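## Task

In plate hotel H1, arrange the plates so slot 1 has M90, slot 2 has M60, slot 3 has M66, slot 4 and slot 5 are empty, and slot 6 has M09. Every plate must be seated home in its slot with its ID label facing the front, and must stay there on its own without the robot supporting it. Finish by opening the gripper and moving the arm away.

## Robot and tools

ROBOT. One arm: a four-axis SCARA-style plate mover. Its joints, base outward, are lift (prismatic, 0.000 to 0.550 m), shoulder (-2.000 to 2.000 rad), elbow (-2.800 to 2.800 rad) and wrist yaw (-12.566 to 12.566 rad). The gripper stays level and cannot tilt. Its two fingers point along the gripper's +x axis and close along its y axis. The controlled point, end_effector_position, sits midway between the rubber pads, about 2 to 3 cm short of the fingertips. Keep the elbow more than 0.4 rad away from 0, or the arm may fold and fault.

FRAMES. Poses in results use the scene frame: origin on the table surface straight under the arm's base, +z up, +y to the left when facing along +x. Movement commands, however, are expressed in the gripper's own axes. The printed hand position may drift from the truth, more so when reaching far.

TOOL execute_actions. Argument "actions": a list of action objects run one after another. Each object may hold "rows", "steps" and "until". An empty list just returns the current state and images.
- rows: 1 to 15 rows; each row is held for one control step (1/30 s). A row is five numbers, each in [-1, 1]: dx, dy, dz, rz, opening.
- dx, dy, dz, rz are a target offset, not a pose: they are measured in the gripper's frame from the gripper's measured pose when the action began (for a call's first action, the last pose a result reported). Every row refers back to that same start pose; rows do not add up. Scale: 1.0 equals 0.6 m for dx/dy/dz and 180 degrees for rz. Positive rz rotates the gripper's +x toward its +y.
- opening is absolute, not an offset: +1 is fully open (0.140 m), -1 is closed (pads still 0.066 m apart). Going from open to closed takes at least about 0.6 s (roughly 18 steps).
- steps: integer 1 to 450, default 15, never fewer than the number of rows. After the last row the arm keeps heading for that row's target and the gripper keeps that row's opening, so long moves need many steps.
- until: optional stop condition on device fields, e.g. {"scanner": {"code": "m90"}} or {"scanner": {"reads": [">=", 1]}}. Comparisons are "=", "!=", "<", "<=", ">", ">="; numbers always need one. The action ends at the first step where all conditions hold; the arm is not halted by this. Any unknown name or out-of-range value makes the whole call be rejected before motion.

MOTION LIMITS. Each step the commanded pose is clipped to at most 70 mm and 16 degrees from the measured pose, then damped inverse kinematics pulls the joints toward it. Joints share one speed profile, so big moves can end short of target when the result arrives; send the remainder in the next action rather than relying on a hold. A "pose unreachable" line means the clearance check altered or refused the target; the arm then drifts briefly and stops. For smooth motion, ramp offsets gradually: adding 0.01 per row equals 6 mm per step (0.18 m/s). Abrupt starts can shake a held plate free.

TOOL zoom_image. Arguments: "camera" (only "cam_wrist") and "region" [x0, y0, x1, y1] in pixels of the latest full image, top-left origin, region no larger than 504 by 504. Returns an enlarged view.

TOOL finished_scene. Argument "scene": the integer number of the scene being closed. It is final; the task must already be complete and stable. The reply reports success and gives the next task.

RESULTS. The state line shows end_effector_position (m) and end_effector_quat_wxyz. Joint positions lists lift (m), shoulder, elbow, wrist yaw (rad) and the pad gap (m). grip_measured is the finger opening on the command scale. "Hand target" is the pose the controller is currently chasing. The scanner reports "code" (lower-case ID such as m90, or no_read; never a wrong ID) and "reads" (count of changes from no_read to an ID). Warnings may include MOTOR HOT (from 85 °C), OVER-TEMPERATURE FAULT (brakes at 100 °C until cooled) and torque faults.

GRIPPING. Away from the extremes, the fingers move to where grip_measured would equal the commanded number. To hold a plate, command about 0.04 below grip_measured for a firm grip, less for a lighter one. Readings may carry a constant offset of up to about 1 mm. Pads push with about 18 N each; a quick close can squeeze harder and may pop open.

IDENTIFYING PLATES. Lay a plate flat in nest RD with its well A1 at the nest corner marked A1; once the scanner's view is clear, its ID shows in "code". The scanner is fixed beside RD and always active. On a labelled item, A1 lies at the labelled short end, in the corner opposite the labelled long side.

HOTEL H1. Six slots, numbered upward from slot 1 at the bottom. A plate counts as home when flat on its shelf's two prongs, short end toward the front, behind both front pins and between the side pins, label at the front.

CAMERA. cam_wrist, 504x504 fisheye on the hand (K, distortion and T_world_to_cam given in calibration; small per-scene errors possible).

AVOID. Never knock or drop anything off the table. Avoid drops, slips, slamming, hard collisions and strong pushes. Torque faults stop the arm 10 s and discard the rest of the call; load limits are lift 55.2 N, shoulder 8.28 N m, elbow 4.14 N m, wrist yaw 1.38 N m, held weight included. Holding loads heats motors, even while idle. Occasional brief disturbances may pull on a held plate or move loose items. At the end, open the gripper and back away so nothing depends on the robot.

Each tool is called after "Emit:" as a command line: name --argument value for each argument, lists and objects as JSON in quotes; but a table of rows of numbers goes row by row, as --pt "numbers of a row", without its own name.

## Session

Emit:
execute_actions --actions '[]'

Scene clock: 0.00 s.
end_effector_position=(+0.6736, -0.0325, +0.1143) grip_measured=+1.00 end_effector_quat_wxyz=(+0.984, +0.000, +0.000, +0.179)
Joint positions: [ 0.109  0.471  1.614 -1.725  0.14 ]
Hand target: +0.674, -0.032, +0.114; +0.984, +0.000, +0.000, +0.179
scanner: code=no_read reads=0

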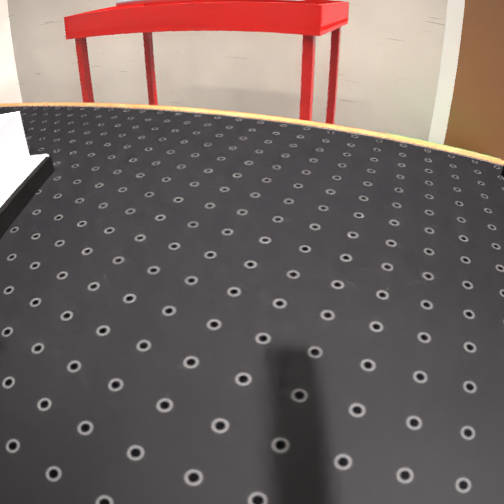

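Emit:
execute_actions --actions '[{"rows":[[0,0,0.2,0.35,1]],"steps":45}]'

Scene clock: 1.97 s.
end_effector_position=(+0.6734, -0.0327, +0.2343) grip_measured=+1.00 end_effector_quat_wxyz=(+0.745, +0.000, +0.000, +0.667)
Joint positions: [ 0.229 -0.184  2.8   -1.156  0.14 ]
Hand target: +0.673, -0.033, +0.234; +0.745, +0.000, +0.000, +0.667
Off the commanded pose: 0.000 m, 0 deg.
scanner: code=no_read reads=0
joint sent to its limit — the command would take joint 3 (elbow) past its upper limit, so that joint was sent only as far as its limit.
camera_calibration (this result's frames):
cam_wrist: T_world_to_cam=[[0.993716, -0.11193, -0.000443088, -0.663196], [-0.0677438, -0.59827, -0.798426, 0.200163], [0.0891027, 0.793439, -0.602093, 0.202492], [0, 0, 0, 1]] pos_world=[0.654546, -0.115145, 0.281441]

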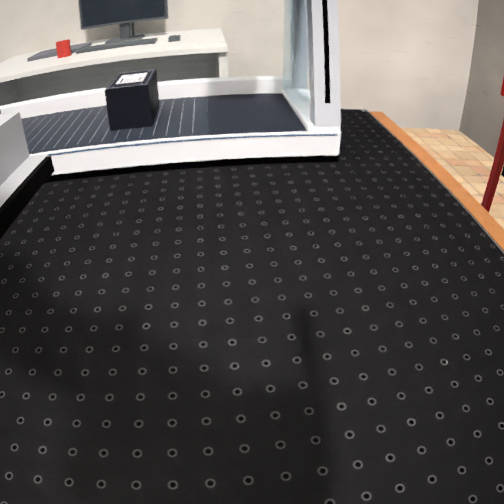

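Emit:
execute_actions --actions '[{"rows":[[0,0.4,0,0.4,1]],"steps":60}]'

Scene clock: 4.80 s.
end_effector_position=(+0.4350, -0.0059, +0.2343) grip_measured=+1.00 end_effector_quat_wxyz=(+0.211, +0.000, +0.000, +0.977)
Joint positions: [0.229 0.488 1.707 0.522 0.14 ]
Hand target: +0.435, -0.006, +0.234; +0.211, +0.000, +0.000, +0.977
Off the commanded pose: 0.000 m, 0 deg.
scanner: code=no_read reads=0
camera_calibration (this result's frames):
cam_wrist: T_world_to_cam=[[0.413858, 0.910341, -0.000443088, -0.165073], [0.547964, -0.249503, -0.798426, -0.0657423], [-0.726951, 0.330192, -0.602093, 0.554701], [0, 0, 0, 1]] pos_world=[0.507581, -0.049288, 0.281418]

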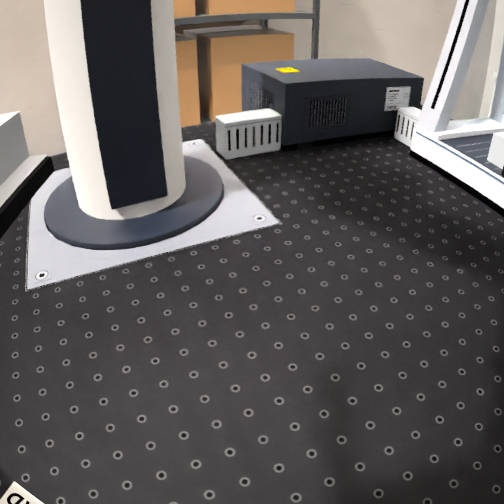

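Emit:
execute_actions --actions '[{"rows":[[0,0,0,0.45,1]],"steps":45}]'

Emit:
execute_actions --actions '[{"rows":[[0,0,0,0.45,1]],"steps":45}]'

Scene clock: 6.67 s.
end_effector_position=(+0.4351, -0.0057, +0.2343) grip_measured=+1.00 end_effector_quat_wxyz=(-0.474, +0.000, +0.000, +0.880)
Joint positions: [0.229 1.058 1.497 1.575 0.14 ]
Hand target: +0.435, -0.006, +0.234; -0.474, +0.000, +0.000, +0.880
Off the commanded pose: 0.000 m, 0 deg.
scanner: code=no_read reads=0
camera_calibration (this result's frames):
cam_wrist: T_world_to_cam=[[-0.834353, 0.55123, -0.000443088, 0.375787], [0.332187, 0.502163, -0.798426, 0.0324104], [-0.439894, -0.666316, -0.602093, 0.42414], [0, 0, 0, 1]] pos_world=[0.489349, 0.0591912, 0.281416]

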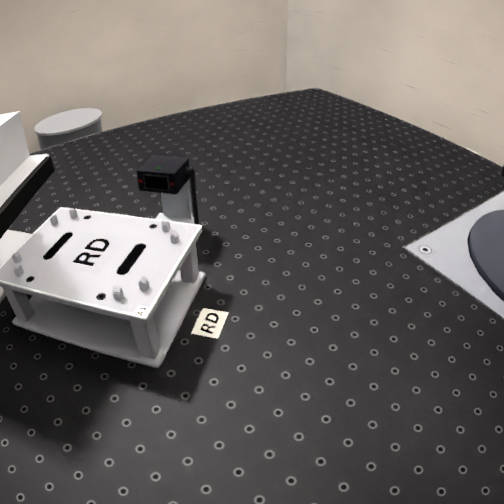

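Scene clock: 8.17 s.
end_effector_position=(+0.4350, -0.0057, +0.2343) grip_measured=+1.00 end_effector_quat_wxyz=(+0.932, -0.000, -0.000, -0.362)
Joint positions: [0.229 1.53  0.691 3.321 0.14 ]
Hand target: +0.435, -0.006, +0.234; +0.932, -0.000, -0.000, -0.362
Off the commanded pose: 0.000 m, 0 deg.
scanner: code=no_read reads=0
camera_calibration (this result's frames):
cam_wrist: T_world_to_cam=[[-0.675405, -0.737447, -0.000443088, 0.299228], [-0.443773, 0.406917, -0.798426, 0.369422], [0.588977, -0.539064, -0.602093, -0.0227281], [0, 0, 0, 1]] pos_world=[0.379426, 0.058089, 0.281404]

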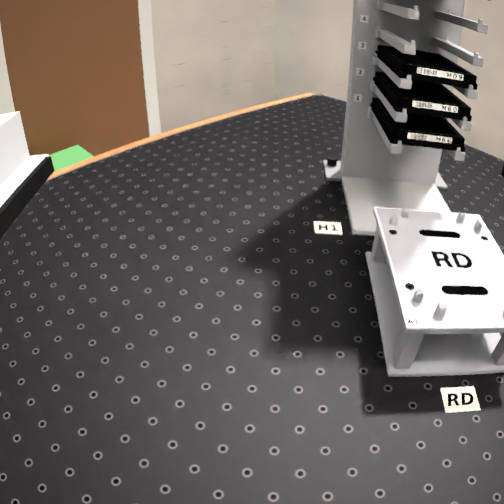

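Emit:
zoom_image --camera "cam_wrist" --region '[340, 0, 504, 164]'

Region (340, 0, 504, 164) of cam_wrist's 504x504 image, scaled by 3.073, with more detail than that image has.

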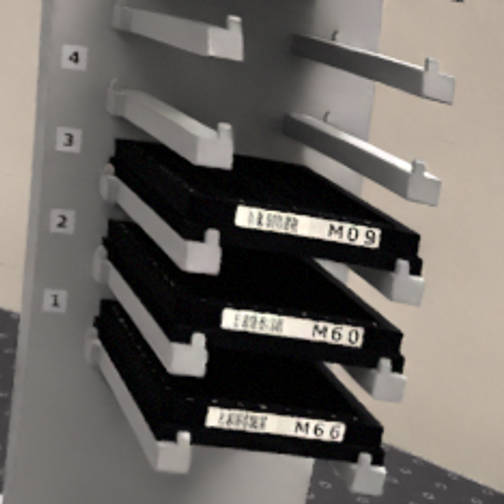

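Emit:
execute_actions --actions '[{"rows":[[0.235,0,0,-0.265,1]],"steps":45}]'

Scene clock: 12.83 s.
end_effector_position=(+0.5391, -0.1010, +0.2343) grip_measured=+1.00 end_effector_quat_wxyz=(+0.706, -0.000, -0.000, -0.708)
Joint positions: [0.229 0.821 1.558 2.332 0.14 ]
Hand target: +0.539, -0.101, +0.234; +0.706, -0.000, -0.000, -0.708
Off the commanded pose: 0.000 m, 0 deg.
scanner: code=no_read reads=0
camera_calibration (this result's frames):
cam_wrist: T_world_to_cam=[[-0.999995, 0.00299418, -0.000443088, 0.548984], [0.00215655, 0.602089, -0.798426, 0.233746], [-0.00212385, -0.798423, -0.602093, 0.157031], [0, 0, 0, 1]] pos_world=[0.548811, -0.0170024, 0.281419]

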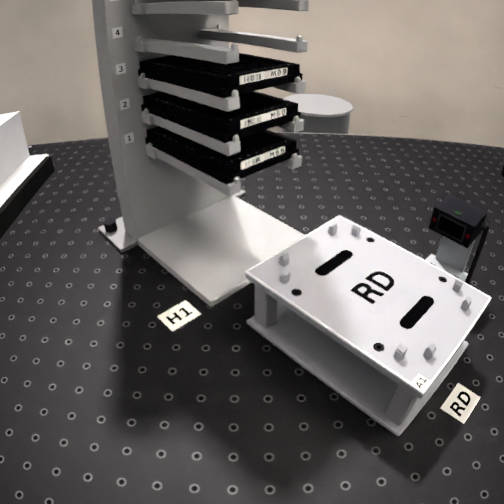

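Emit:
execute_actions --actions '[{"rows":[[0.263,-0.153,-0.025,0.278,1]],"steps":45}]'

Scene clock: 17.13 s.
end_effector_position=(+0.4467, -0.2586, +0.2194) grip_measured=+1.00 end_effector_quat_wxyz=(+0.939, -0.000, -0.000, -0.343)
Joint positions: [0.214 0.157 0.928 4.497 0.14 ]
Hand target: +0.447, -0.259, +0.219; +0.939, -0.000, -0.000, -0.343
Off the commanded pose: 0.000 m, 0 deg.
scanner: code=no_read reads=0
camera_calibration (this result's frames):
cam_wrist: T_world_to_cam=[[-0.644955, -0.764221, -0.000443088, 0.100048], [-0.459904, 0.388593, -0.798426, 0.468083], [0.610346, -0.514745, -0.602093, -0.178208], [0, 0, 0, 1]] pos_world=[0.388568, -0.197167, 0.266476]

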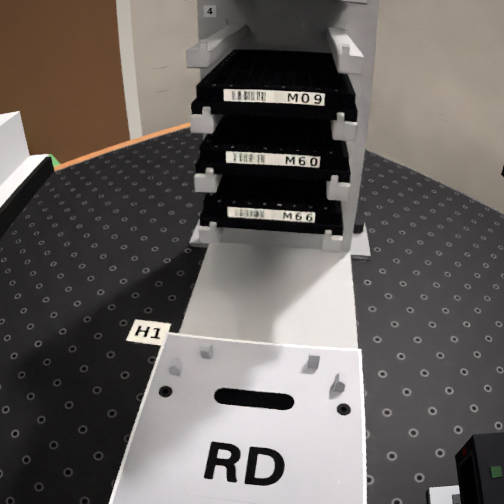

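Emit:
execute_actions --actions '[{"rows":[[0,-0.007,0.22,0,1]],"steps":30}]'

Scene clock: 18.73 s.
end_effector_position=(+0.4439, -0.2619, +0.3514) grip_measured=+1.00 end_effector_quat_wxyz=(+0.939, -0.000, -0.000, -0.343)
Joint positions: [0.346 0.139 0.93  4.513 0.14 ]
Hand target: +0.444, -0.262, +0.351; +0.939, -0.000, -0.000, -0.343
Off the commanded pose: 0.000 m, 0 deg.
scanner: code=no_read reads=0
camera_calibration (this result's frames):
cam_wrist: T_world_to_cam=[[-0.645307, -0.763923, -0.000443088, 0.0960904], [-0.459724, 0.388805, -0.798426, 0.573477], [0.610108, -0.515026, -0.602093, -0.0986317], [0, 0, 0, 1]] pos_world=[0.385825, -0.200363, 0.398536]

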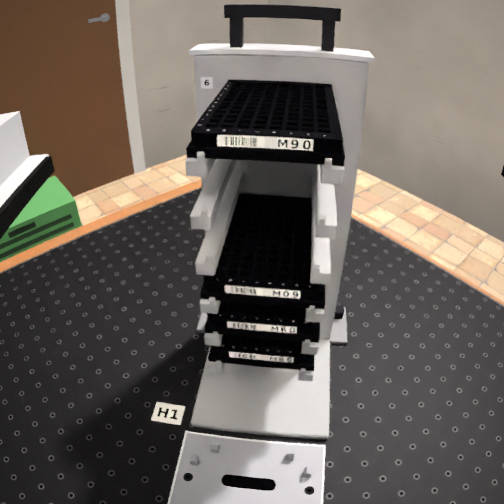

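Emit:
execute_actions --actions '[{"rows":[[0,0,-0.067,0,1]],"steps":25},{"rows":[[0.17,0,0,0,1]],"steps":30}]'

Scene clock: 22.97 s.
end_effector_position=(+0.5219, -0.3277, +0.3112) grip_measured=+1.00 end_effector_quat_wxyz=(+0.939, -0.000, -0.000, -0.343)
Joint positions: [ 0.306 -0.003  1.406  4.18   0.14 ]
Hand target: +0.522, -0.328, +0.311; +0.939, -0.000, -0.000, -0.343
Off the commanded pose: 0.000 m, 0 deg.
scanner: code=no_read reads=0
camera_calibration (this result's frames):
cam_wrist: T_world_to_cam=[[-0.645003, -0.76418, -0.000443088, 0.0958782], [-0.459879, 0.388622, -0.798426, 0.602801], [0.610313, -0.514784, -0.602093, -0.204349], [0, 0, 0, 1]] pos_world=[0.463774, -0.26619, 0.358297]

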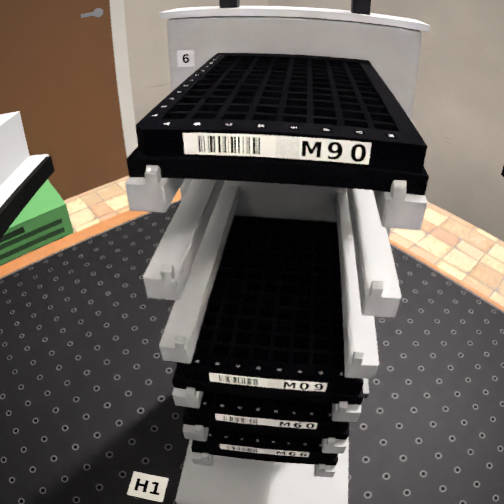

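Emit:
execute_actions --actions '[{"rows":[[0.085,0,0,0,1]],"steps":25},{"rows":[[0,0,0,0,-0.52]],"steps":25}]'

Scene clock: 25.50 s.
end_effector_position=(+0.5608, -0.3606, +0.3112) grip_measured=-0.40 end_effector_quat_wxyz=(+0.939, -0.000, -0.000, -0.343)
Joint positions: [ 0.306 -0.109  1.681  4.01   0.088]
Hand target: +0.561, -0.361, +0.311; +0.939, -0.000, -0.000, -0.343
Off the commanded pose: 0.000 m, 0 deg.
scanner: code=no_read reads=0
camera_calibration (this result's frames):
cam_wrist: T_world_to_cam=[[-0.64509, -0.764107, -0.000443088, 0.0958795], [-0.459835, 0.388674, -0.798426, 0.633508], [0.610255, -0.514853, -0.602093, -0.245058], [0, 0, 0, 1]] pos_world=[0.502708, -0.299135, 0.358304]

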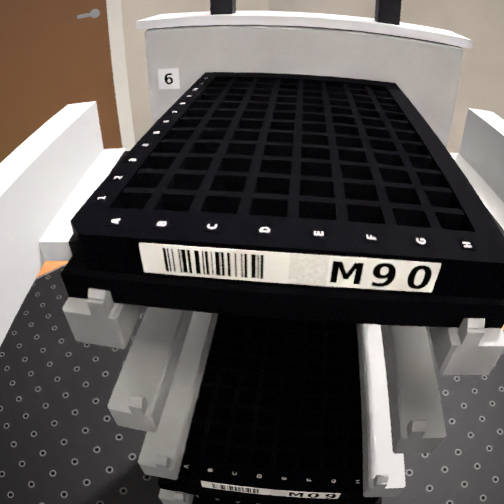

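Emit:
execute_actions --actions '[{"rows":[[0,0,0.004,0,-0.44],[0,0,0.008,0,-0.44],[0,0,0.012,0,-0.44]],"steps":15}, {"rows":[[-0.017,0,0,0,-0.44],[-0.034,0,0,0,-0.44],[-0.051,0,0,0,-0.44],[-0.068,0,0,0,-0.44],[-0.085,0,0,0,-0.44],[-0.102,0,0,0,-0.44],[-0.119,0,0,0,-0.44],[-0.136,0,0,0,-0.44],[-0.153,0,0,0,-0.44],[-0.17,0,0,0,-0.44],[-0.187,0,0,0,-0.44],[-0.204,0,0,0,-0.44],[-0.221,0,0,0,-0.44],[-0.238,0,0,0,-0.44],[-0.25,0,0,0,-0.44]],"steps":30}]'

Scene clock: 28.60 s.
end_effector_position=(+0.4462, -0.2639, +0.3184) grip_measured=-0.40 end_effector_quat_wxyz=(+0.939, -0.000, -0.000, -0.343)
Joint positions: [0.313 0.136 0.943 4.503 0.088]
Hand target: +0.446, -0.264, +0.318; +0.939, -0.000, -0.000, -0.343
Off the commanded pose: 0.000 m, 0 deg.
scanner: code=no_read reads=0
camera_calibration (this result's frames):
cam_wrist: T_world_to_cam=[[-0.6454, -0.763844, -0.000443088, 0.0960312], [-0.459677, 0.388861, -0.798426, 0.54892], [0.610045, -0.515101, -0.602093, -0.1209], [0, 0, 0, 1]] pos_world=[0.388059, -0.202376, 0.365521]

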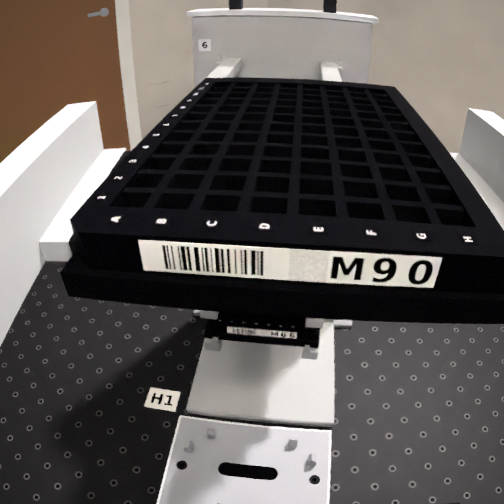

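Emit:
execute_actions --actions '[{"rows":[[0,0,-0.02,0,-0.44],[0,0,-0.04,0,-0.44],[0,0,-0.06,0,-0.44]],"steps":15}, {"rows":[[0.017,0,0,0,-0.44],[0.034,0,0,0,-0.44],[0.051,0,0,0,-0.44],[0.068,0,0,0,-0.44],[0.085,0,0,0,-0.44],[0.102,0,0,0,-0.44],[0.119,0,0,0,-0.44],[0.136,0,0,0,-0.44],[0.153,0,0,0,-0.44],[0.17,0,0,0,-0.44],[0.187,0,0,0,-0.44],[0.204,0,0,0,-0.44],[0.221,0,0,0,-0.44],[0.238,0,0,0,-0.44],[0.25,0,0,0,-0.44]],"steps":30}, {"rows":[[0,0,-0.004,0,-0.44],[0,0,-0.008,0,-0.44],[0,0,-0.012,0,-0.44]],"steps":15}, {"rows":[[0,0,0,0,1]],"steps":20}, {"rows":[[-0.25,0,0,0,1]],"steps":30}]'

Scene clock: 33.63 s.
end_effector_position=(+0.4461, -0.2639, +0.2754) grip_measured=+1.00 end_effector_quat_wxyz=(+0.939, -0.000, -0.000, -0.343)
Joint positions: [0.27  0.136 0.943 4.504 0.14 ]
Hand target: +0.446, -0.264, +0.275; +0.939, -0.000, -0.000, -0.343
Off the commanded pose: 0.000 m, 0 deg.
scanner: code=no_read reads=0
camera_calibration (this result's frames):
cam_wrist: T_world_to_cam=[[-0.645339, -0.763896, -0.000443088, 0.0958988], [-0.459708, 0.388824, -0.798426, 0.514556], [0.610087, -0.515052, -0.602093, -0.146798], [0, 0, 0, 1]] pos_world=[0.387992, -0.202424, 0.322492]

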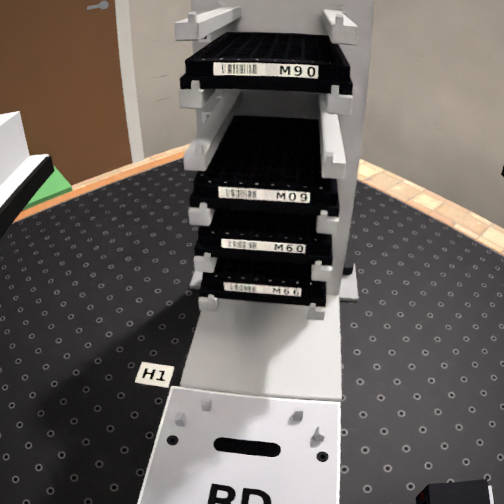

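Emit:
execute_actions --actions '[{"rows":[[0,0,-0.12,0,1]],"steps":25},{"rows":[[0.25,0,0,0,1]],"steps":30},{"rows":[[0,0,0,0,-0.52]],"steps":25}, {"rows":[[0,0,0.004,0,-0.44],[0,0,0.008,0,-0.44],[0,0,0.012,0,-0.44]],"steps":15}, {"rows":[[-0.017,0,0,0,-0.44],[-0.034,0,0,0,-0.44],[-0.051,0,0,0,-0.44],[-0.068,0,0,0,-0.44],[-0.085,0,0,0,-0.44],[-0.102,0,0,0,-0.44],[-0.119,0,0,0,-0.44],[-0.136,0,0,0,-0.44],[-0.153,0,0,0,-0.44],[-0.17,0,0,0,-0.44],[-0.187,0,0,0,-0.44],[-0.204,0,0,0,-0.44],[-0.221,0,0,0,-0.44],[-0.238,0,0,0,-0.44],[-0.25,0,0,0,-0.44]],"steps":30}]'

Scene clock: 39.50 s.
end_effector_position=(+0.4460, -0.2640, +0.2106) grip_measured=-0.39 end_effector_quat_wxyz=(+0.939, -0.000, -0.000, -0.343)
Joint positions: [0.206 0.135 0.943 4.504 0.089]
Hand target: +0.446, -0.264, +0.211; +0.939, -0.000, -0.000, -0.343
Off the commanded pose: 0.000 m, 0 deg.
scanner: code=no_read reads=0
camera_calibration (this result's frames):
cam_wrist: T_world_to_cam=[[-0.645438, -0.763812, -0.000443088, 0.0958529], [-0.459658, 0.388884, -0.798426, 0.462783], [0.61002, -0.515131, -0.602093, -0.185798], [0, 0, 0, 1]] pos_world=[0.38793, -0.202466, 0.257673]

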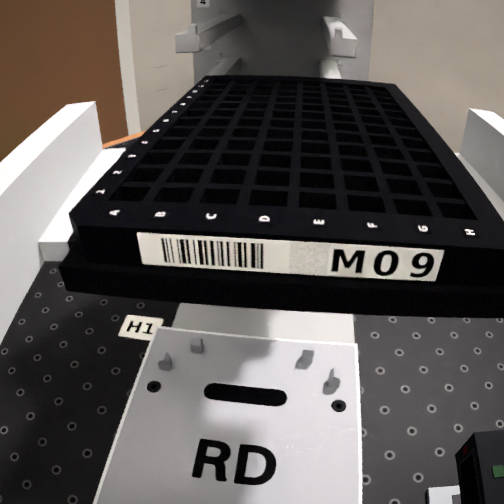

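Emit:
execute_actions --actions '[{"rows":[[0,0,0.03,0,-0.44],[0,0,0.06,0,-0.44],[0,0,0.09,0,-0.44],[0,0,0.12,0,-0.44],[0,0,0.15,0,-0.44],[0,0,0.18,0,-0.44]],"steps":25}, {"rows":[[0.017,0,0,0,-0.44],[0.034,0,0,0,-0.44],[0.051,0,0,0,-0.44],[0.068,0,0,0,-0.44],[0.085,0,0,0,-0.44],[0.102,0,0,0,-0.44],[0.119,0,0,0,-0.44],[0.136,0,0,0,-0.44],[0.153,0,0,0,-0.44],[0.17,0,0,0,-0.44],[0.187,0,0,0,-0.44],[0.204,0,0,0,-0.44],[0.221,0,0,0,-0.44],[0.238,0,0,0,-0.44],[0.25,0,0,0,-0.44]],"steps":30}, {"rows":[[0,0,-0.004,0,-0.44],[0,0,-0.008,0,-0.44],[0,0,-0.012,0,-0.44]],"steps":15}, {"rows":[[0,0,0,0,1]],"steps":20}, {"rows":[[-0.25,0,0,0,1]],"steps":30},{"rows":[[0,0,-0.3,0,1]],"steps":35}]'

Scene clock: 46.40 s.
end_effector_position=(+0.4460, -0.2640, +0.1313) grip_measured=+1.00 end_effector_quat_wxyz=(+0.939, -0.000, -0.000, -0.343)
Joint positions: [0.126 0.135 0.943 4.504 0.14 ]
Hand target: +0.446, -0.264, +0.131; +0.939, -0.000, -0.000, -0.343
Off the commanded pose: 0.000 m, 0 deg.
scanner: code=no_read reads=0
camera_calibration (this result's frames):
cam_wrist: T_world_to_cam=[[-0.645436, -0.763814, -0.000443088, 0.0957465], [-0.459659, 0.388883, -0.798426, 0.399468], [0.610021, -0.515129, -0.602093, -0.233534], [0, 0, 0, 1]] pos_world=[0.387877, -0.202514, 0.178379]

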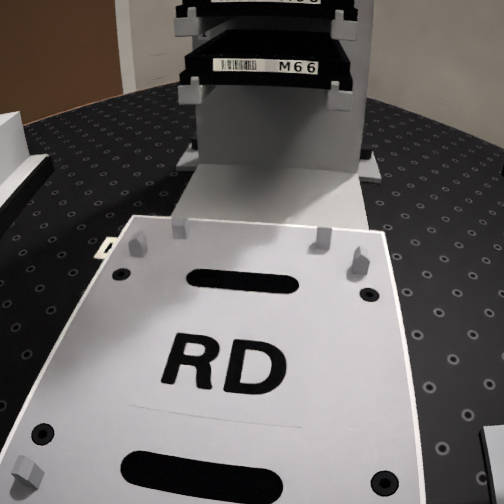

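Emit:
execute_actions --actions '[{"rows":[[0.25,0,0,0,1]],"steps":30},{"rows":[[0,0,0,0,-0.52]],"steps":25}, {"rows":[[0,0,0.004,0,-0.44],[0,0,0.008,0,-0.44],[0,0,0.012,0,-0.44]],"steps":15}, {"rows":[[-0.017,0,0,0,-0.44],[-0.034,0,0,0,-0.44],[-0.051,0,0,0,-0.44],[-0.068,0,0,0,-0.44],[-0.085,0,0,0,-0.44],[-0.102,0,0,0,-0.44],[-0.119,0,0,0,-0.44],[-0.136,0,0,0,-0.44],[-0.153,0,0,0,-0.44],[-0.17,0,0,0,-0.44],[-0.187,0,0,0,-0.44],[-0.204,0,0,0,-0.44],[-0.221,0,0,0,-0.44],[-0.238,0,0,0,-0.44],[-0.25,0,0,0,-0.44]],"steps":30}, {"rows":[[0,0,0.03,0,-0.44],[0,0,0.06,0,-0.44],[0,0,0.09,0,-0.44],[0,0,0.12,0,-0.44]],"steps":20}]'

Scene clock: 54.63 s.
end_effector_position=(+0.4459, -0.2641, +0.2106) grip_measured=-0.38 end_effector_quat_wxyz=(+0.939, -0.000, -0.000, -0.343)
Joint positions: [0.206 0.135 0.943 4.504 0.089]
Hand target: +0.446, -0.264, +0.211; +0.939, -0.000, -0.000, -0.343
Off the commanded pose: 0.000 m, 0 deg.
scanner: code=no_read reads=0
camera_calibration (this result's frames):
cam_wrist: T_world_to_cam=[[-0.645464, -0.763791, -0.000443088, 0.0957338], [-0.459645, 0.3889, -0.798426, 0.462771], [0.610003, -0.515151, -0.602093, -0.185789], [0, 0, 0, 1]] pos_world=[0.387835, -0.20256, 0.257668]

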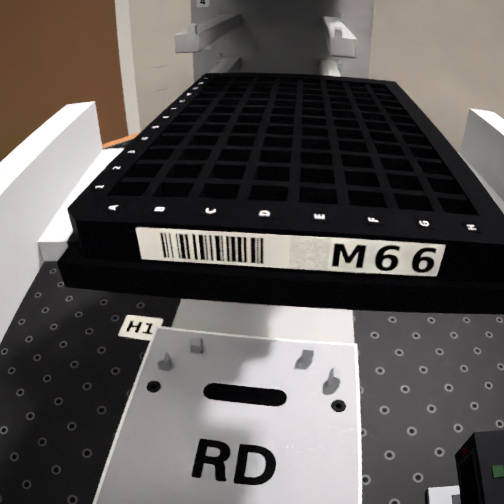

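Place in slot 3, then go up to slot 5 level and pick M90.

Emit:
execute_actions --actions '[ {"rows":[[0.017,0,0,0,-0.44],[0.034,0,0,0,-0.44],[0.051,0,0,0,-0.44],[0.068,0,0,0,-0.44],[0.085,0,0,0,-0.44],[0.102,0,0,0,-0.44],[0.119,0,0,0,-0.44],[0.136,0,0,0,-0.44],[0.153,0,0,0,-0.44],[0.17,0,0,0,-0.44],[0.187,0,0,0,-0.44],[0.204,0,0,0,-0.44],[0.221,0,0,0,-0.44],[0.238,0,0,0,-0.44],[0.25,0,0,0,-0.44]],"steps":30}, {"rows":[[0,0,-0.004,0,-0.44],[0,0,-0.008,0,-0.44],[0,0,-0.012,0,-0.44]],"steps":15}, {"rows":[[0,0,0,0,1]],"steps":20}, {"rows":[[-0.25,0,0,0,1]],"steps":30},{"rows":[[0,0,0.12,0,1]],"steps":25}, {"rows":[[0.25,0,0,0,1]],"steps":30},{"rows":[[0,0,0,0,-0.52]],"steps":25}, {"rows":[[0,0,0.004,0,-0.44],[0,0,0.008,0,-0.44],[0,0,0.012,0,-0.44]],"steps":15}, {"rows":[[-0.017,0,0,0,-0.44],[-0.034,0,0,0,-0.44],[-0.051,0,0,0,-0.44],[-0.068,0,0,0,-0.44],[-0.085,0,0,0,-0.44],[-0.102,0,0,0,-0.44],[-0.119,0,0,0,-0.44],[-0.136,0,0,0,-0.44],[-0.153,0,0,0,-0.44],[-0.17,0,0,0,-0.44],[-0.187,0,0,0,-0.44],[-0.204,0,0,0,-0.44],[-0.221,0,0,0,-0.44],[-0.238,0,0,0,-0.44],[-0.25,0,0,0,-0.44]],"steps":30}]'

Scene clock: 64.07 s.
end_effector_position=(+0.4456, -0.2642, +0.2826) grip_measured=-0.41 end_effector_quat_wxyz=(+0.939, -0.000, -0.000, -0.344)
Joint positions: [0.278 0.135 0.942 4.504 0.088]
Hand target: +0.446, -0.264, +0.283; +0.939, -0.000, -0.000, -0.344
Off the commanded pose: 0.000 m, 0 deg.
scanner: code=no_read reads=0
camera_calibration (this result's frames):
cam_wrist: T_world_to_cam=[[-0.646587, -0.76284, -0.000443088, 0.0962637], [-0.459072, 0.389575, -0.798426, 0.520094], [0.609244, -0.516048, -0.602093, -0.142208], [0, 0, 0, 1]] pos_world=[0.387643, -0.202568, 0.329677]

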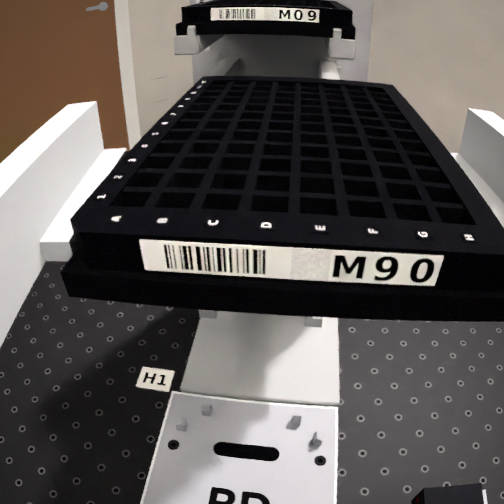

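Down 0.144 m to slot 1 and place.

Emit:
execute_actions --actions '[{"rows":[[0,0,-0.03,0,-0.44],[0,0,-0.06,0,-0.44],[0,0,-0.09,0,-0.44],[0,0,-0.12,0,-0.44],[0,0,-0.15,0,-0.44],[0,0,-0.18,0,-0.44],[0,0,-0.21,0,-0.44],[0,0,-0.24,0,-0.44]],"steps":30}, {"rows":[[0.017,0,0,0,-0.44],[0.034,0,0,0,-0.44],[0.051,0,0,0,-0.44],[0.068,0,0,0,-0.44],[0.085,0,0,0,-0.44],[0.102,0,0,0,-0.44],[0.119,0,0,0,-0.44],[0.136,0,0,0,-0.44],[0.153,0,0,0,-0.44],[0.17,0,0,0,-0.44],[0.187,0,0,0,-0.44],[0.204,0,0,0,-0.44],[0.221,0,0,0,-0.44],[0.238,0,0,0,-0.44],[0.25,0,0,0,-0.44]],"steps":30}, {"rows":[[0,0,-0.004,0,-0.44],[0,0,-0.008,0,-0.44],[0,0,-0.012,0,-0.44]],"steps":15}, {"rows":[[0,0,0,0,1]],"steps":20}, {"rows":[[-0.25,0,0,0,1]],"steps":30},{"rows":[[0,0,0.25,0,1]],"steps":30}]'

Scene clock: 70.73 s.
end_effector_position=(+0.4457, -0.2640, +0.2822) grip_measured=+1.00 end_effector_quat_wxyz=(+0.939, -0.000, -0.000, -0.345)
Joint positions: [0.277 0.136 0.942 4.501 0.14 ]
Hand target: +0.446, -0.264, +0.282; +0.939, -0.000, -0.000, -0.345
Off the commanded pose: 0.000 m, 0 deg.
scanner: code=no_read reads=0
camera_calibration (this result's frames):
cam_wrist: T_world_to_cam=[[-0.648059, -0.76159, -0.000443088, 0.0973521], [-0.458319, 0.390462, -0.798426, 0.519647], [0.608246, -0.517224, -0.602093, -0.142258], [0, 0, 0, 1]] pos_world=[0.387782, -0.202339, 0.32929]

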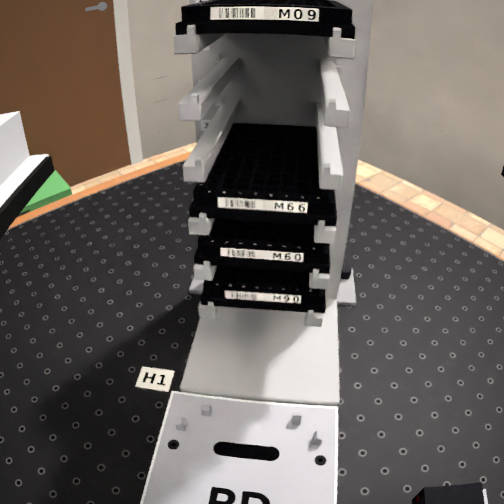

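Emit:
finished_scene --scene 1

The scene is finished: the task was done.


## Next scene

In plate hotel H1, arrange the plates so slot 1 has E17, slot 2 has E01, slot 3 is empty, slot 4 has E70, slot 5 has E71, and slot 6 is empty. Every plate must be seated home in its slot with its ID label facing the front, and must stay there on its own without the robot supporting it. Finish by opening the gripper and moving the arm away.

Emit:
execute_actions --actions '[]'

Scene clock: 0.00 s.
end_effector_position=(+0.4571, +0.1984, +0.3574) grip_measured=+1.00 end_effector_quat_wxyz=(+0.531, +0.000, +0.000, +0.847)
Joint positions: [ 0.352  0.957  1.474 -0.41   0.14 ]
Hand target: +0.457, +0.198, +0.357; +0.531, +0.000, +0.000, +0.847
scanner: code=no_read reads=0
camera_calibration (this result's frames):
cam_wrist: T_world_to_cam=[[0.900513, 0.434828, -0.000443088, -0.488277], [0.261488, -0.542347, -0.798426, 0.260423], [-0.347418, 0.718877, -0.602093, 0.32683], [0, 0, 0, 1]] pos_world=[0.485149, 0.118605, 0.404494]

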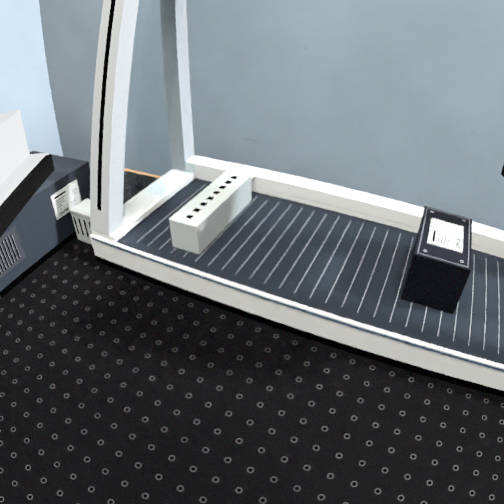

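Emit:
execute_actions --actions '[{"rows":[[0,0,0,-0.6,1]],"steps":45}]'

Scene clock: 1.97 s.
end_effector_position=(+0.4572, +0.1988, +0.3574) grip_measured=+1.00 end_effector_quat_wxyz=(+0.998, +0.000, +0.000, +0.069)
Joint positions: [ 0.352  1.858  0.904 -2.625  0.14 ]
Hand target: +0.457, +0.199, +0.357; +0.998, +0.000, +0.000, +0.068
Off the commanded pose: 0.000 m, 0 deg.
scanner: code=no_read reads=0
camera_calibration (this result's frames):
cam_wrist: T_world_to_cam=[[0.135959, -0.990714, -0.000443088, 0.144428], [-0.59655, -0.0815093, -0.798426, 0.561279], [0.790976, 0.108817, -0.602093, -0.0725858], [0, 0, 0, 1]] pos_world=[0.372608, 0.196735, 0.4045]

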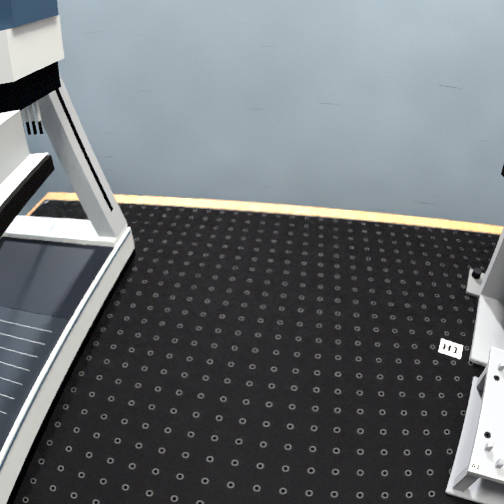

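Emit:
execute_actions --actions '[{"rows":[[0,-0.3,-0.1,-0.2,1]],"steps":45}]'

Scene clock: 3.97 s.
end_effector_position=(+0.4817, +0.0203, +0.2973) grip_measured=+1.00 end_effector_quat_wxyz=(+0.970, +0.000, +0.000, -0.243)
Joint positions: [ 0.292  1.435  0.786 -2.713  0.14 ]
Hand target: +0.482, +0.020, +0.297; +0.970, +0.000, +0.000, -0.243
Off the commanded pose: 0.000 m, 0 deg.
scanner: code=no_read reads=0
camera_calibration (this result's frames):
cam_wrist: T_world_to_cam=[[-0.472785, -0.881178, -0.000443088, 0.255299], [-0.530384, 0.284972, -0.798426, 0.474106], [0.703681, -0.377249, -0.602093, -0.056815], [0, 0, 0, 1]] pos_world=[0.412139, 0.068423, 0.344444]

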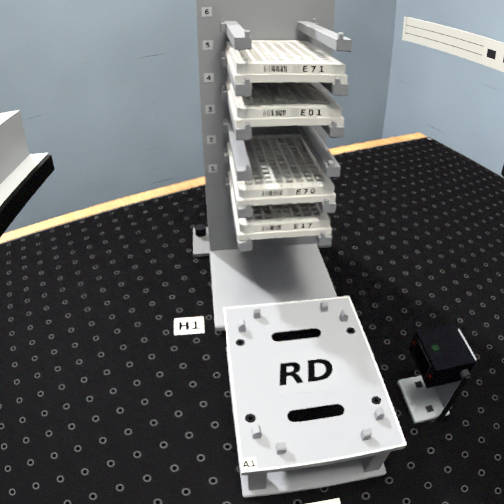

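Emit:
zoom_image --camera "cam_wrist" --region '[180, 0, 380, 250]'

Region (180, 0, 380, 250) of cam_wrist's 504x504 image, scaled by 2.016, with more detail than that image has; it fills the left 403 columns of this view, and the rest is white.

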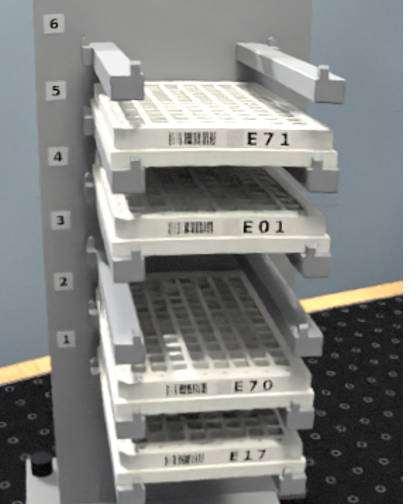

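Emit:
execute_actions --actions '[{"rows":[[0.18,-0.066,-0.217,0.045,1]],"steps":40}]'

Scene clock: 9.23 s.
end_effector_position=(+0.5582, -0.0656, +0.1671) grip_measured=+1.00 end_effector_quat_wxyz=(+0.985, +0.000, +0.000, -0.174)
Joint positions: [ 0.162  0.86   1.003 -2.212  0.14 ]
Hand target: +0.558, -0.066, +0.167; +0.985, +0.000, +0.000, -0.174
Off the commanded pose: 0.000 m, 0 deg.
scanner: code=no_read reads=0
camera_calibration (this result's frames):
cam_wrist: T_world_to_cam=[[-0.343498, -0.939153, -0.000443088, 0.139714], [-0.565336, 0.20715, -0.798426, 0.449574], [0.749936, -0.274007, -0.602093, -0.240538], [0, 0, 0, 1]] pos_world=[0.48254, -0.0278258, 0.214187]

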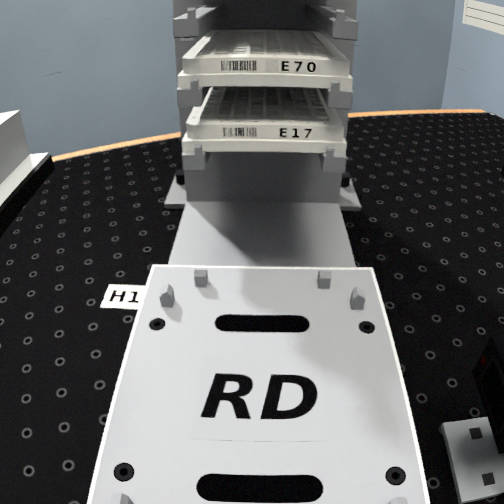

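Emit:
execute_actions --actions '[{"rows":[[0.25,0,0,0,1]],"steps":30},{"rows":[[0,0,0,0,-0.52]],"steps":25}, {"rows":[[0,0,0.004,0,-0.44],[0,0,0.008,0,-0.44],[0,0,0.012,0,-0.44]],"steps":15}, {"rows":[[-0.017,0,0,0,-0.44],[-0.034,0,0,0,-0.44],[-0.051,0,0,0,-0.44],[-0.068,0,0,0,-0.44],[-0.085,0,0,0,-0.44],[-0.102,0,0,0,-0.44],[-0.119,0,0,0,-0.44],[-0.136,0,0,0,-0.44],[-0.153,0,0,0,-0.44],[-0.17,0,0,0,-0.44],[-0.187,0,0,0,-0.44],[-0.204,0,0,0,-0.44],[-0.221,0,0,0,-0.44],[-0.238,0,0,0,-0.44],[-0.25,0,0,0,-0.44]],"steps":30}, {"rows":[[0,0,0.02,0,-0.44],[0,0,0.04,0,-0.44],[0,0,0.06,0,-0.44]],"steps":15}]'

Scene clock: 14.57 s.
end_effector_position=(+0.5582, -0.0654, +0.2104) grip_measured=-0.44 end_effector_quat_wxyz=(+0.985, +0.000, +0.000, -0.173)
Joint positions: [ 0.205  0.86   1.002 -2.21   0.087]
Hand target: +0.558, -0.065, +0.210; +0.985, +0.000, +0.000, -0.173
Off the commanded pose: 0.000 m, 0 deg.
scanner: code=no_read reads=0
camera_calibration (this result's frames):
cam_wrist: T_world_to_cam=[[-0.341656, -0.939825, -0.000443088, 0.138822], [-0.565741, 0.206041, -0.798426, 0.484287], [0.750472, -0.272536, -0.602093, -0.214622], [0, 0, 0, 1]] pos_world=[0.482478, -0.0278073, 0.257506]

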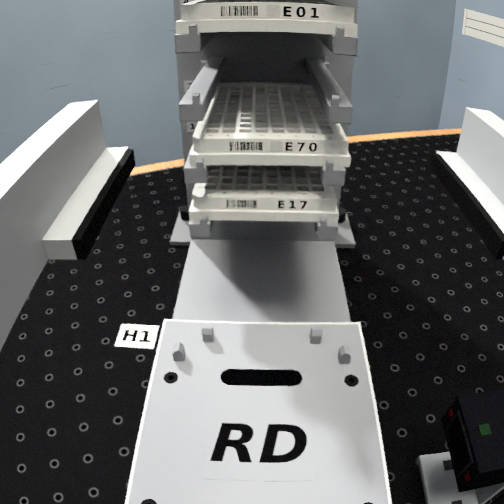

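Emit:
execute_actions --actions '[{"rows":[[0,0,-0.072,0,1]],"steps":20},{"rows":[[0.25,0,0,0,1]],"steps":30},{"rows":[[0,0,0,0,-0.6]],"steps":30}]'

Scene clock: 17.83 s.
end_effector_position=(+0.6992, -0.1166, +0.1672) grip_measured=-0.48 end_effector_quat_wxyz=(+0.985, +0.000, +0.000, -0.173)
Joint positions: [ 0.162  0.461  1.742 -2.55   0.085]
Hand target: +0.699, -0.117, +0.167; +0.985, +0.000, +0.000, -0.173
Off the commanded pose: 0.000 m, 0 deg.
scanner: code=no_read reads=0
camera_calibration (this result's frames):
cam_wrist: T_world_to_cam=[[-0.341142, -0.940012, -0.000443088, 0.138501], [-0.565854, 0.205732, -0.798426, 0.540103], [0.750621, -0.272126, -0.602093, -0.360452], [0, 0, 0, 1]] pos_world=[0.623431, -0.0790119, 0.214268]

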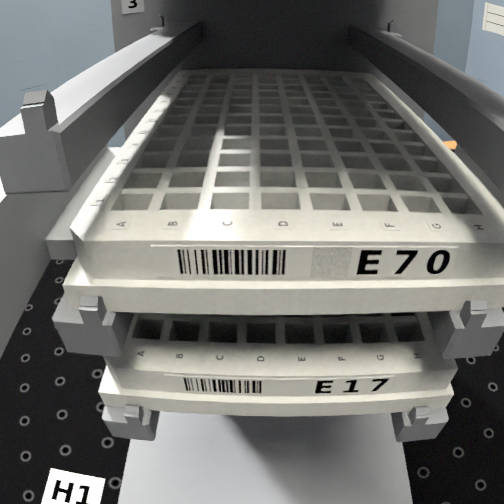

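Emit:
execute_actions --actions '[ {"rows":[[0,0,0.004,0,-0.53],[0,0,0.008,0,-0.53],[0,0,0.012,0,-0.53]],"steps":15}, {"rows":[[-0.017,0,0,0,-0.53],[-0.034,0,0,0,-0.53],[-0.051,0,0,0,-0.53],[-0.068,0,0,0,-0.53],[-0.085,0,0,0,-0.53],[-0.102,0,0,0,-0.53],[-0.119,0,0,0,-0.53],[-0.136,0,0,0,-0.53],[-0.153,0,0,0,-0.53],[-0.17,0,0,0,-0.53],[-0.187,0,0,0,-0.53],[-0.204,0,0,0,-0.53],[-0.221,0,0,0,-0.53],[-0.238,0,0,0,-0.53],[-0.25,0,0,0,-0.53]],"steps":30}, {"rows":[[0,0,0.02,0,-0.53],[0,0,0.04,0,-0.53],[0,0,0.06,0,-0.53]],"steps":15}, {"rows":[[0.017,0,0,0,-0.53],[0.034,0,0,0,-0.53],[0.051,0,0,0,-0.53],[0.068,0,0,0,-0.53],[0.085,0,0,0,-0.53],[0.102,0,0,0,-0.53],[0.119,0,0,0,-0.53],[0.136,0,0,0,-0.53],[0.153,0,0,0,-0.53],[0.17,0,0,0,-0.53],[0.187,0,0,0,-0.53],[0.204,0,0,0,-0.53],[0.221,0,0,0,-0.53],[0.238,0,0,0,-0.53],[0.25,0,0,0,-0.53]],"steps":30}, {"rows":[[0,0,-0.004,0,-0.53],[0,0,-0.008,0,-0.53],[0,0,-0.012,0,-0.53]],"steps":15}, {"rows":[[0,0,0,0,1]],"steps":20}, {"rows":[[-0.25,0,0,0,1]],"steps":30},{"rows":[[0,0,0.06,0,1]],"steps":20}]'

Scene clock: 25.90 s.
end_effector_position=(+0.5581, -0.0655, +0.2392) grip_measured=+1.00 end_effector_quat_wxyz=(+0.985, +0.000, +0.000, -0.173)
Joint positions: [ 0.234  0.86   1.002 -2.209  0.14 ]
Hand target: +0.558, -0.065, +0.239; +0.985, +0.000, +0.000, -0.173
Off the commanded pose: 0.000 m, 0 deg.
scanner: code=no_read reads=0
camera_calibration (this result's frames):
cam_wrist: T_world_to_cam=[[-0.341347, -0.939937, -0.000443088, 0.138573], [-0.565809, 0.205855, -0.798426, 0.50724], [0.750561, -0.27229, -0.602093, -0.197243], [0, 0, 0, 1]] pos_world=[0.482346, -0.0278753, 0.286297]

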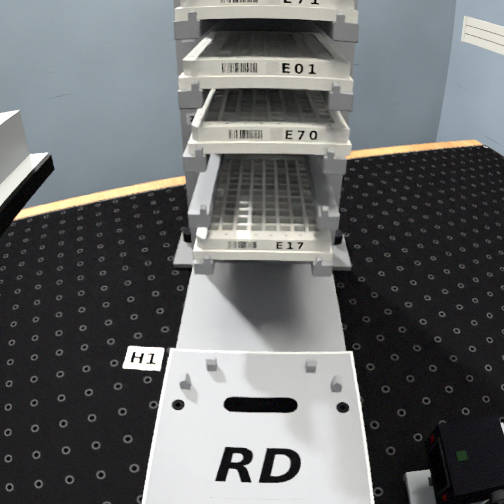

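Now E01 from slot 4 to slot 2, then rise to slot 3 level.

Emit:
execute_actions --actions '[{"rows":[[0.25,0,0,0,1]],"steps":30},{"rows":[[0,0,0,0,-0.6]],"steps":30}, {"rows":[[0,0,0.004,0,-0.55],[0,0,0.008,0,-0.55],[0,0,0.012,0,-0.55]],"steps":15}, {"rows":[[-0.017,0,0,0,-0.55],[-0.034,0,0,0,-0.55],[-0.051,0,0,0,-0.55],[-0.068,0,0,0,-0.55],[-0.085,0,0,0,-0.55],[-0.102,0,0,0,-0.55],[-0.119,0,0,0,-0.55],[-0.136,0,0,0,-0.55],[-0.153,0,0,0,-0.55],[-0.17,0,0,0,-0.55],[-0.187,0,0,0,-0.55],[-0.204,0,0,0,-0.55],[-0.221,0,0,0,-0.55],[-0.238,0,0,0,-0.55],[-0.25,0,0,0,-0.55]],"steps":30}]'

Scene clock: 30.40 s.
end_effector_position=(+0.5581, -0.0654, +0.2464) grip_measured=-0.48 end_effector_quat_wxyz=(+0.985, +0.000, +0.000, -0.172)
Joint positions: [ 0.241  0.859  1.001 -2.207  0.085]
Hand target: +0.558, -0.065, +0.246; +0.985, +0.000, +0.000, -0.172
Off the commanded pose: 0.000 m, 0 deg.
scanner: code=no_read reads=0
camera_calibration (this result's frames):
cam_wrist: T_world_to_cam=[[-0.340509, -0.940241, -0.000443088, 0.138104], [-0.565992, 0.205351, -0.798426, 0.513046], [0.750804, -0.27162, -0.602093, -0.192921], [0, 0, 0, 1]] pos_world=[0.482252, -0.0279047, 0.293534]

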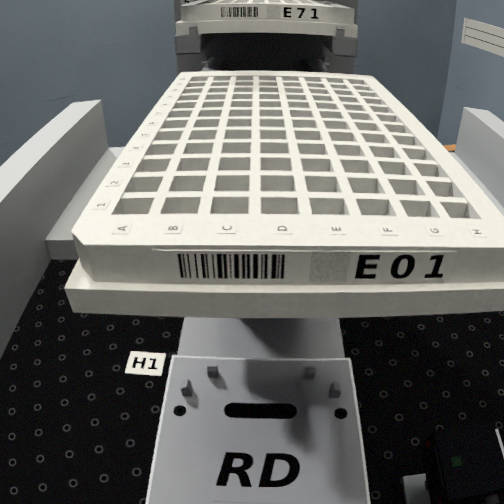

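Emit:
execute_actions --actions '[{"rows":[[0,0,-0.03,0,-0.55],[0,0,-0.06,0,-0.55],[0,0,-0.09,0,-0.55],[0,0,-0.12,0,-0.55]],"steps":20}, {"rows":[[0.017,0,0,0,-0.55],[0.034,0,0,0,-0.55],[0.051,0,0,0,-0.55],[0.068,0,0,0,-0.55],[0.085,0,0,0,-0.55],[0.102,0,0,0,-0.55],[0.119,0,0,0,-0.55],[0.136,0,0,0,-0.55],[0.153,0,0,0,-0.55],[0.17,0,0,0,-0.55],[0.187,0,0,0,-0.55],[0.204,0,0,0,-0.55],[0.221,0,0,0,-0.55],[0.238,0,0,0,-0.55],[0.25,0,0,0,-0.55]],"steps":30}, {"rows":[[0,0,-0.004,0,-0.55],[0,0,-0.008,0,-0.55],[0,0,-0.012,0,-0.55]],"steps":15}, {"rows":[[0,0,0,0,1]],"steps":20}, {"rows":[[-0.25,0,0,0,1]],"steps":30},{"rows":[[0,0,0.06,0,1]],"steps":20}, {"rows":[[0.25,0,0,0,1]],"steps":30},{"rows":[[0,0,0,0,-0.6]],"steps":30}, {"rows":[[0,0,0.004,0,-0.55],[0,0,0.008,0,-0.55],[0,0,0.012,0,-0.55]],"steps":15}, {"rows":[[-0.017,0,0,0,-0.55],[-0.034,0,0,0,-0.55],[-0.051,0,0,0,-0.55],[-0.068,0,0,0,-0.55],[-0.085,0,0,0,-0.55],[-0.102,0,0,0,-0.55],[-0.119,0,0,0,-0.55],[-0.136,0,0,0,-0.55],[-0.153,0,0,0,-0.55],[-0.17,0,0,0,-0.55],[-0.187,0,0,0,-0.55],[-0.204,0,0,0,-0.55],[-0.221,0,0,0,-0.55],[-0.238,0,0,0,-0.55],[-0.25,0,0,0,-0.55]],"steps":30}]'

Scene clock: 41.73 s.
end_effector_position=(+0.5580, -0.0655, +0.2109) grip_measured=-0.48 end_effector_quat_wxyz=(+0.985, +0.000, +0.000, -0.172)
Joint positions: [ 0.206  0.859  1.001 -2.206  0.085]
Hand target: +0.558, -0.066, +0.211; +0.985, +0.000, +0.000, -0.172
Off the commanded pose: 0.000 m, 0 deg.
scanner: code=no_read reads=0
camera_calibration (this result's frames):
cam_wrist: T_world_to_cam=[[-0.340343, -0.940301, -0.000443088, 0.137861], [-0.566029, 0.205251, -0.798426, 0.484668], [0.750852, -0.271487, -0.602093, -0.214278], [0, 0, 0, 1]] pos_world=[0.482147, -0.0280209, 0.258018]

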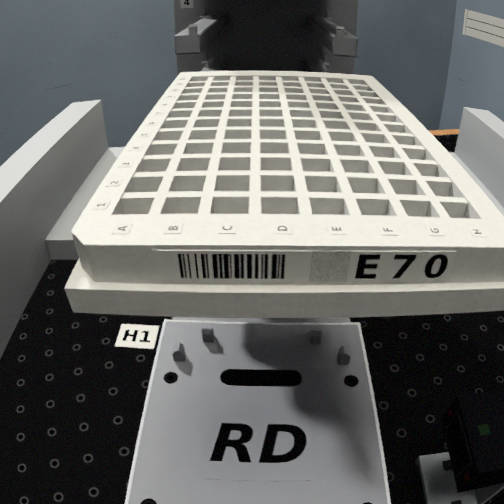

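Emit:
execute_actions --actions '[{"rows":[[0,0,0.02,0,-0.55],[0,0,0.04,0,-0.55],[0,0,0.06,0,-0.55]],"steps":15}, {"rows":[[0.017,0,0,0,-0.55],[0.034,0,0,0,-0.55],[0.051,0,0,0,-0.55],[0.068,0,0,0,-0.55],[0.085,0,0,0,-0.55],[0.102,0,0,0,-0.55],[0.119,0,0,0,-0.55],[0.136,0,0,0,-0.55],[0.153,0,0,0,-0.55],[0.17,0,0,0,-0.55],[0.187,0,0,0,-0.55],[0.204,0,0,0,-0.55],[0.221,0,0,0,-0.55],[0.238,0,0,0,-0.55],[0.25,0,0,0,-0.55]],"steps":30}, {"rows":[[0,0,-0.004,0,-0.55],[0,0,-0.008,0,-0.55],[0,0,-0.012,0,-0.55]],"steps":15}, {"rows":[[0,0,0,0,1]],"steps":20}, {"rows":[[-0.25,0,0,0,1]],"steps":30},{"rows":[[-0.05,0,0.12,0,1]],"steps":25}]'

Scene clock: 47.47 s.
end_effector_position=(+0.5297, -0.0554, +0.3117) grip_measured=+1.00 end_effector_quat_wxyz=(+0.985, +0.000, +0.000, -0.172)
Joint positions: [ 0.307  0.935  0.874 -2.156  0.14 ]
Hand target: +0.530, -0.055, +0.312; +0.985, +0.000, +0.000, -0.172
Off the commanded pose: 0.000 m, 0 deg.
scanner: code=no_read reads=0
camera_calibration (this result's frames):
cam_wrist: T_world_to_cam=[[-0.34056, -0.940223, -0.000443088, 0.137923], [-0.565981, 0.205381, -0.798426, 0.547038], [0.750789, -0.271661, -0.602093, -0.129562], [0, 0, 0, 1]] pos_world=[0.453858, -0.0178702, 0.358822]

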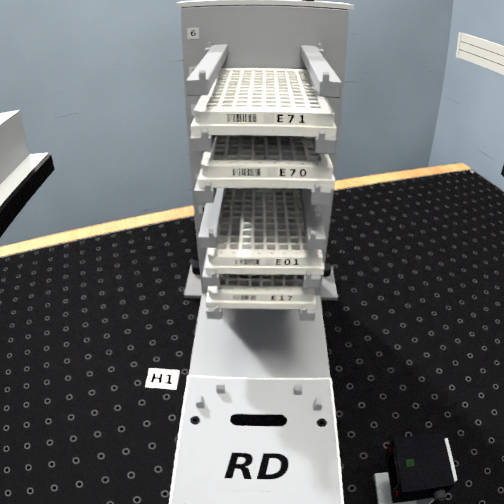

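Emit:
finished_scene --scene 2

The scene is finished: the task was done.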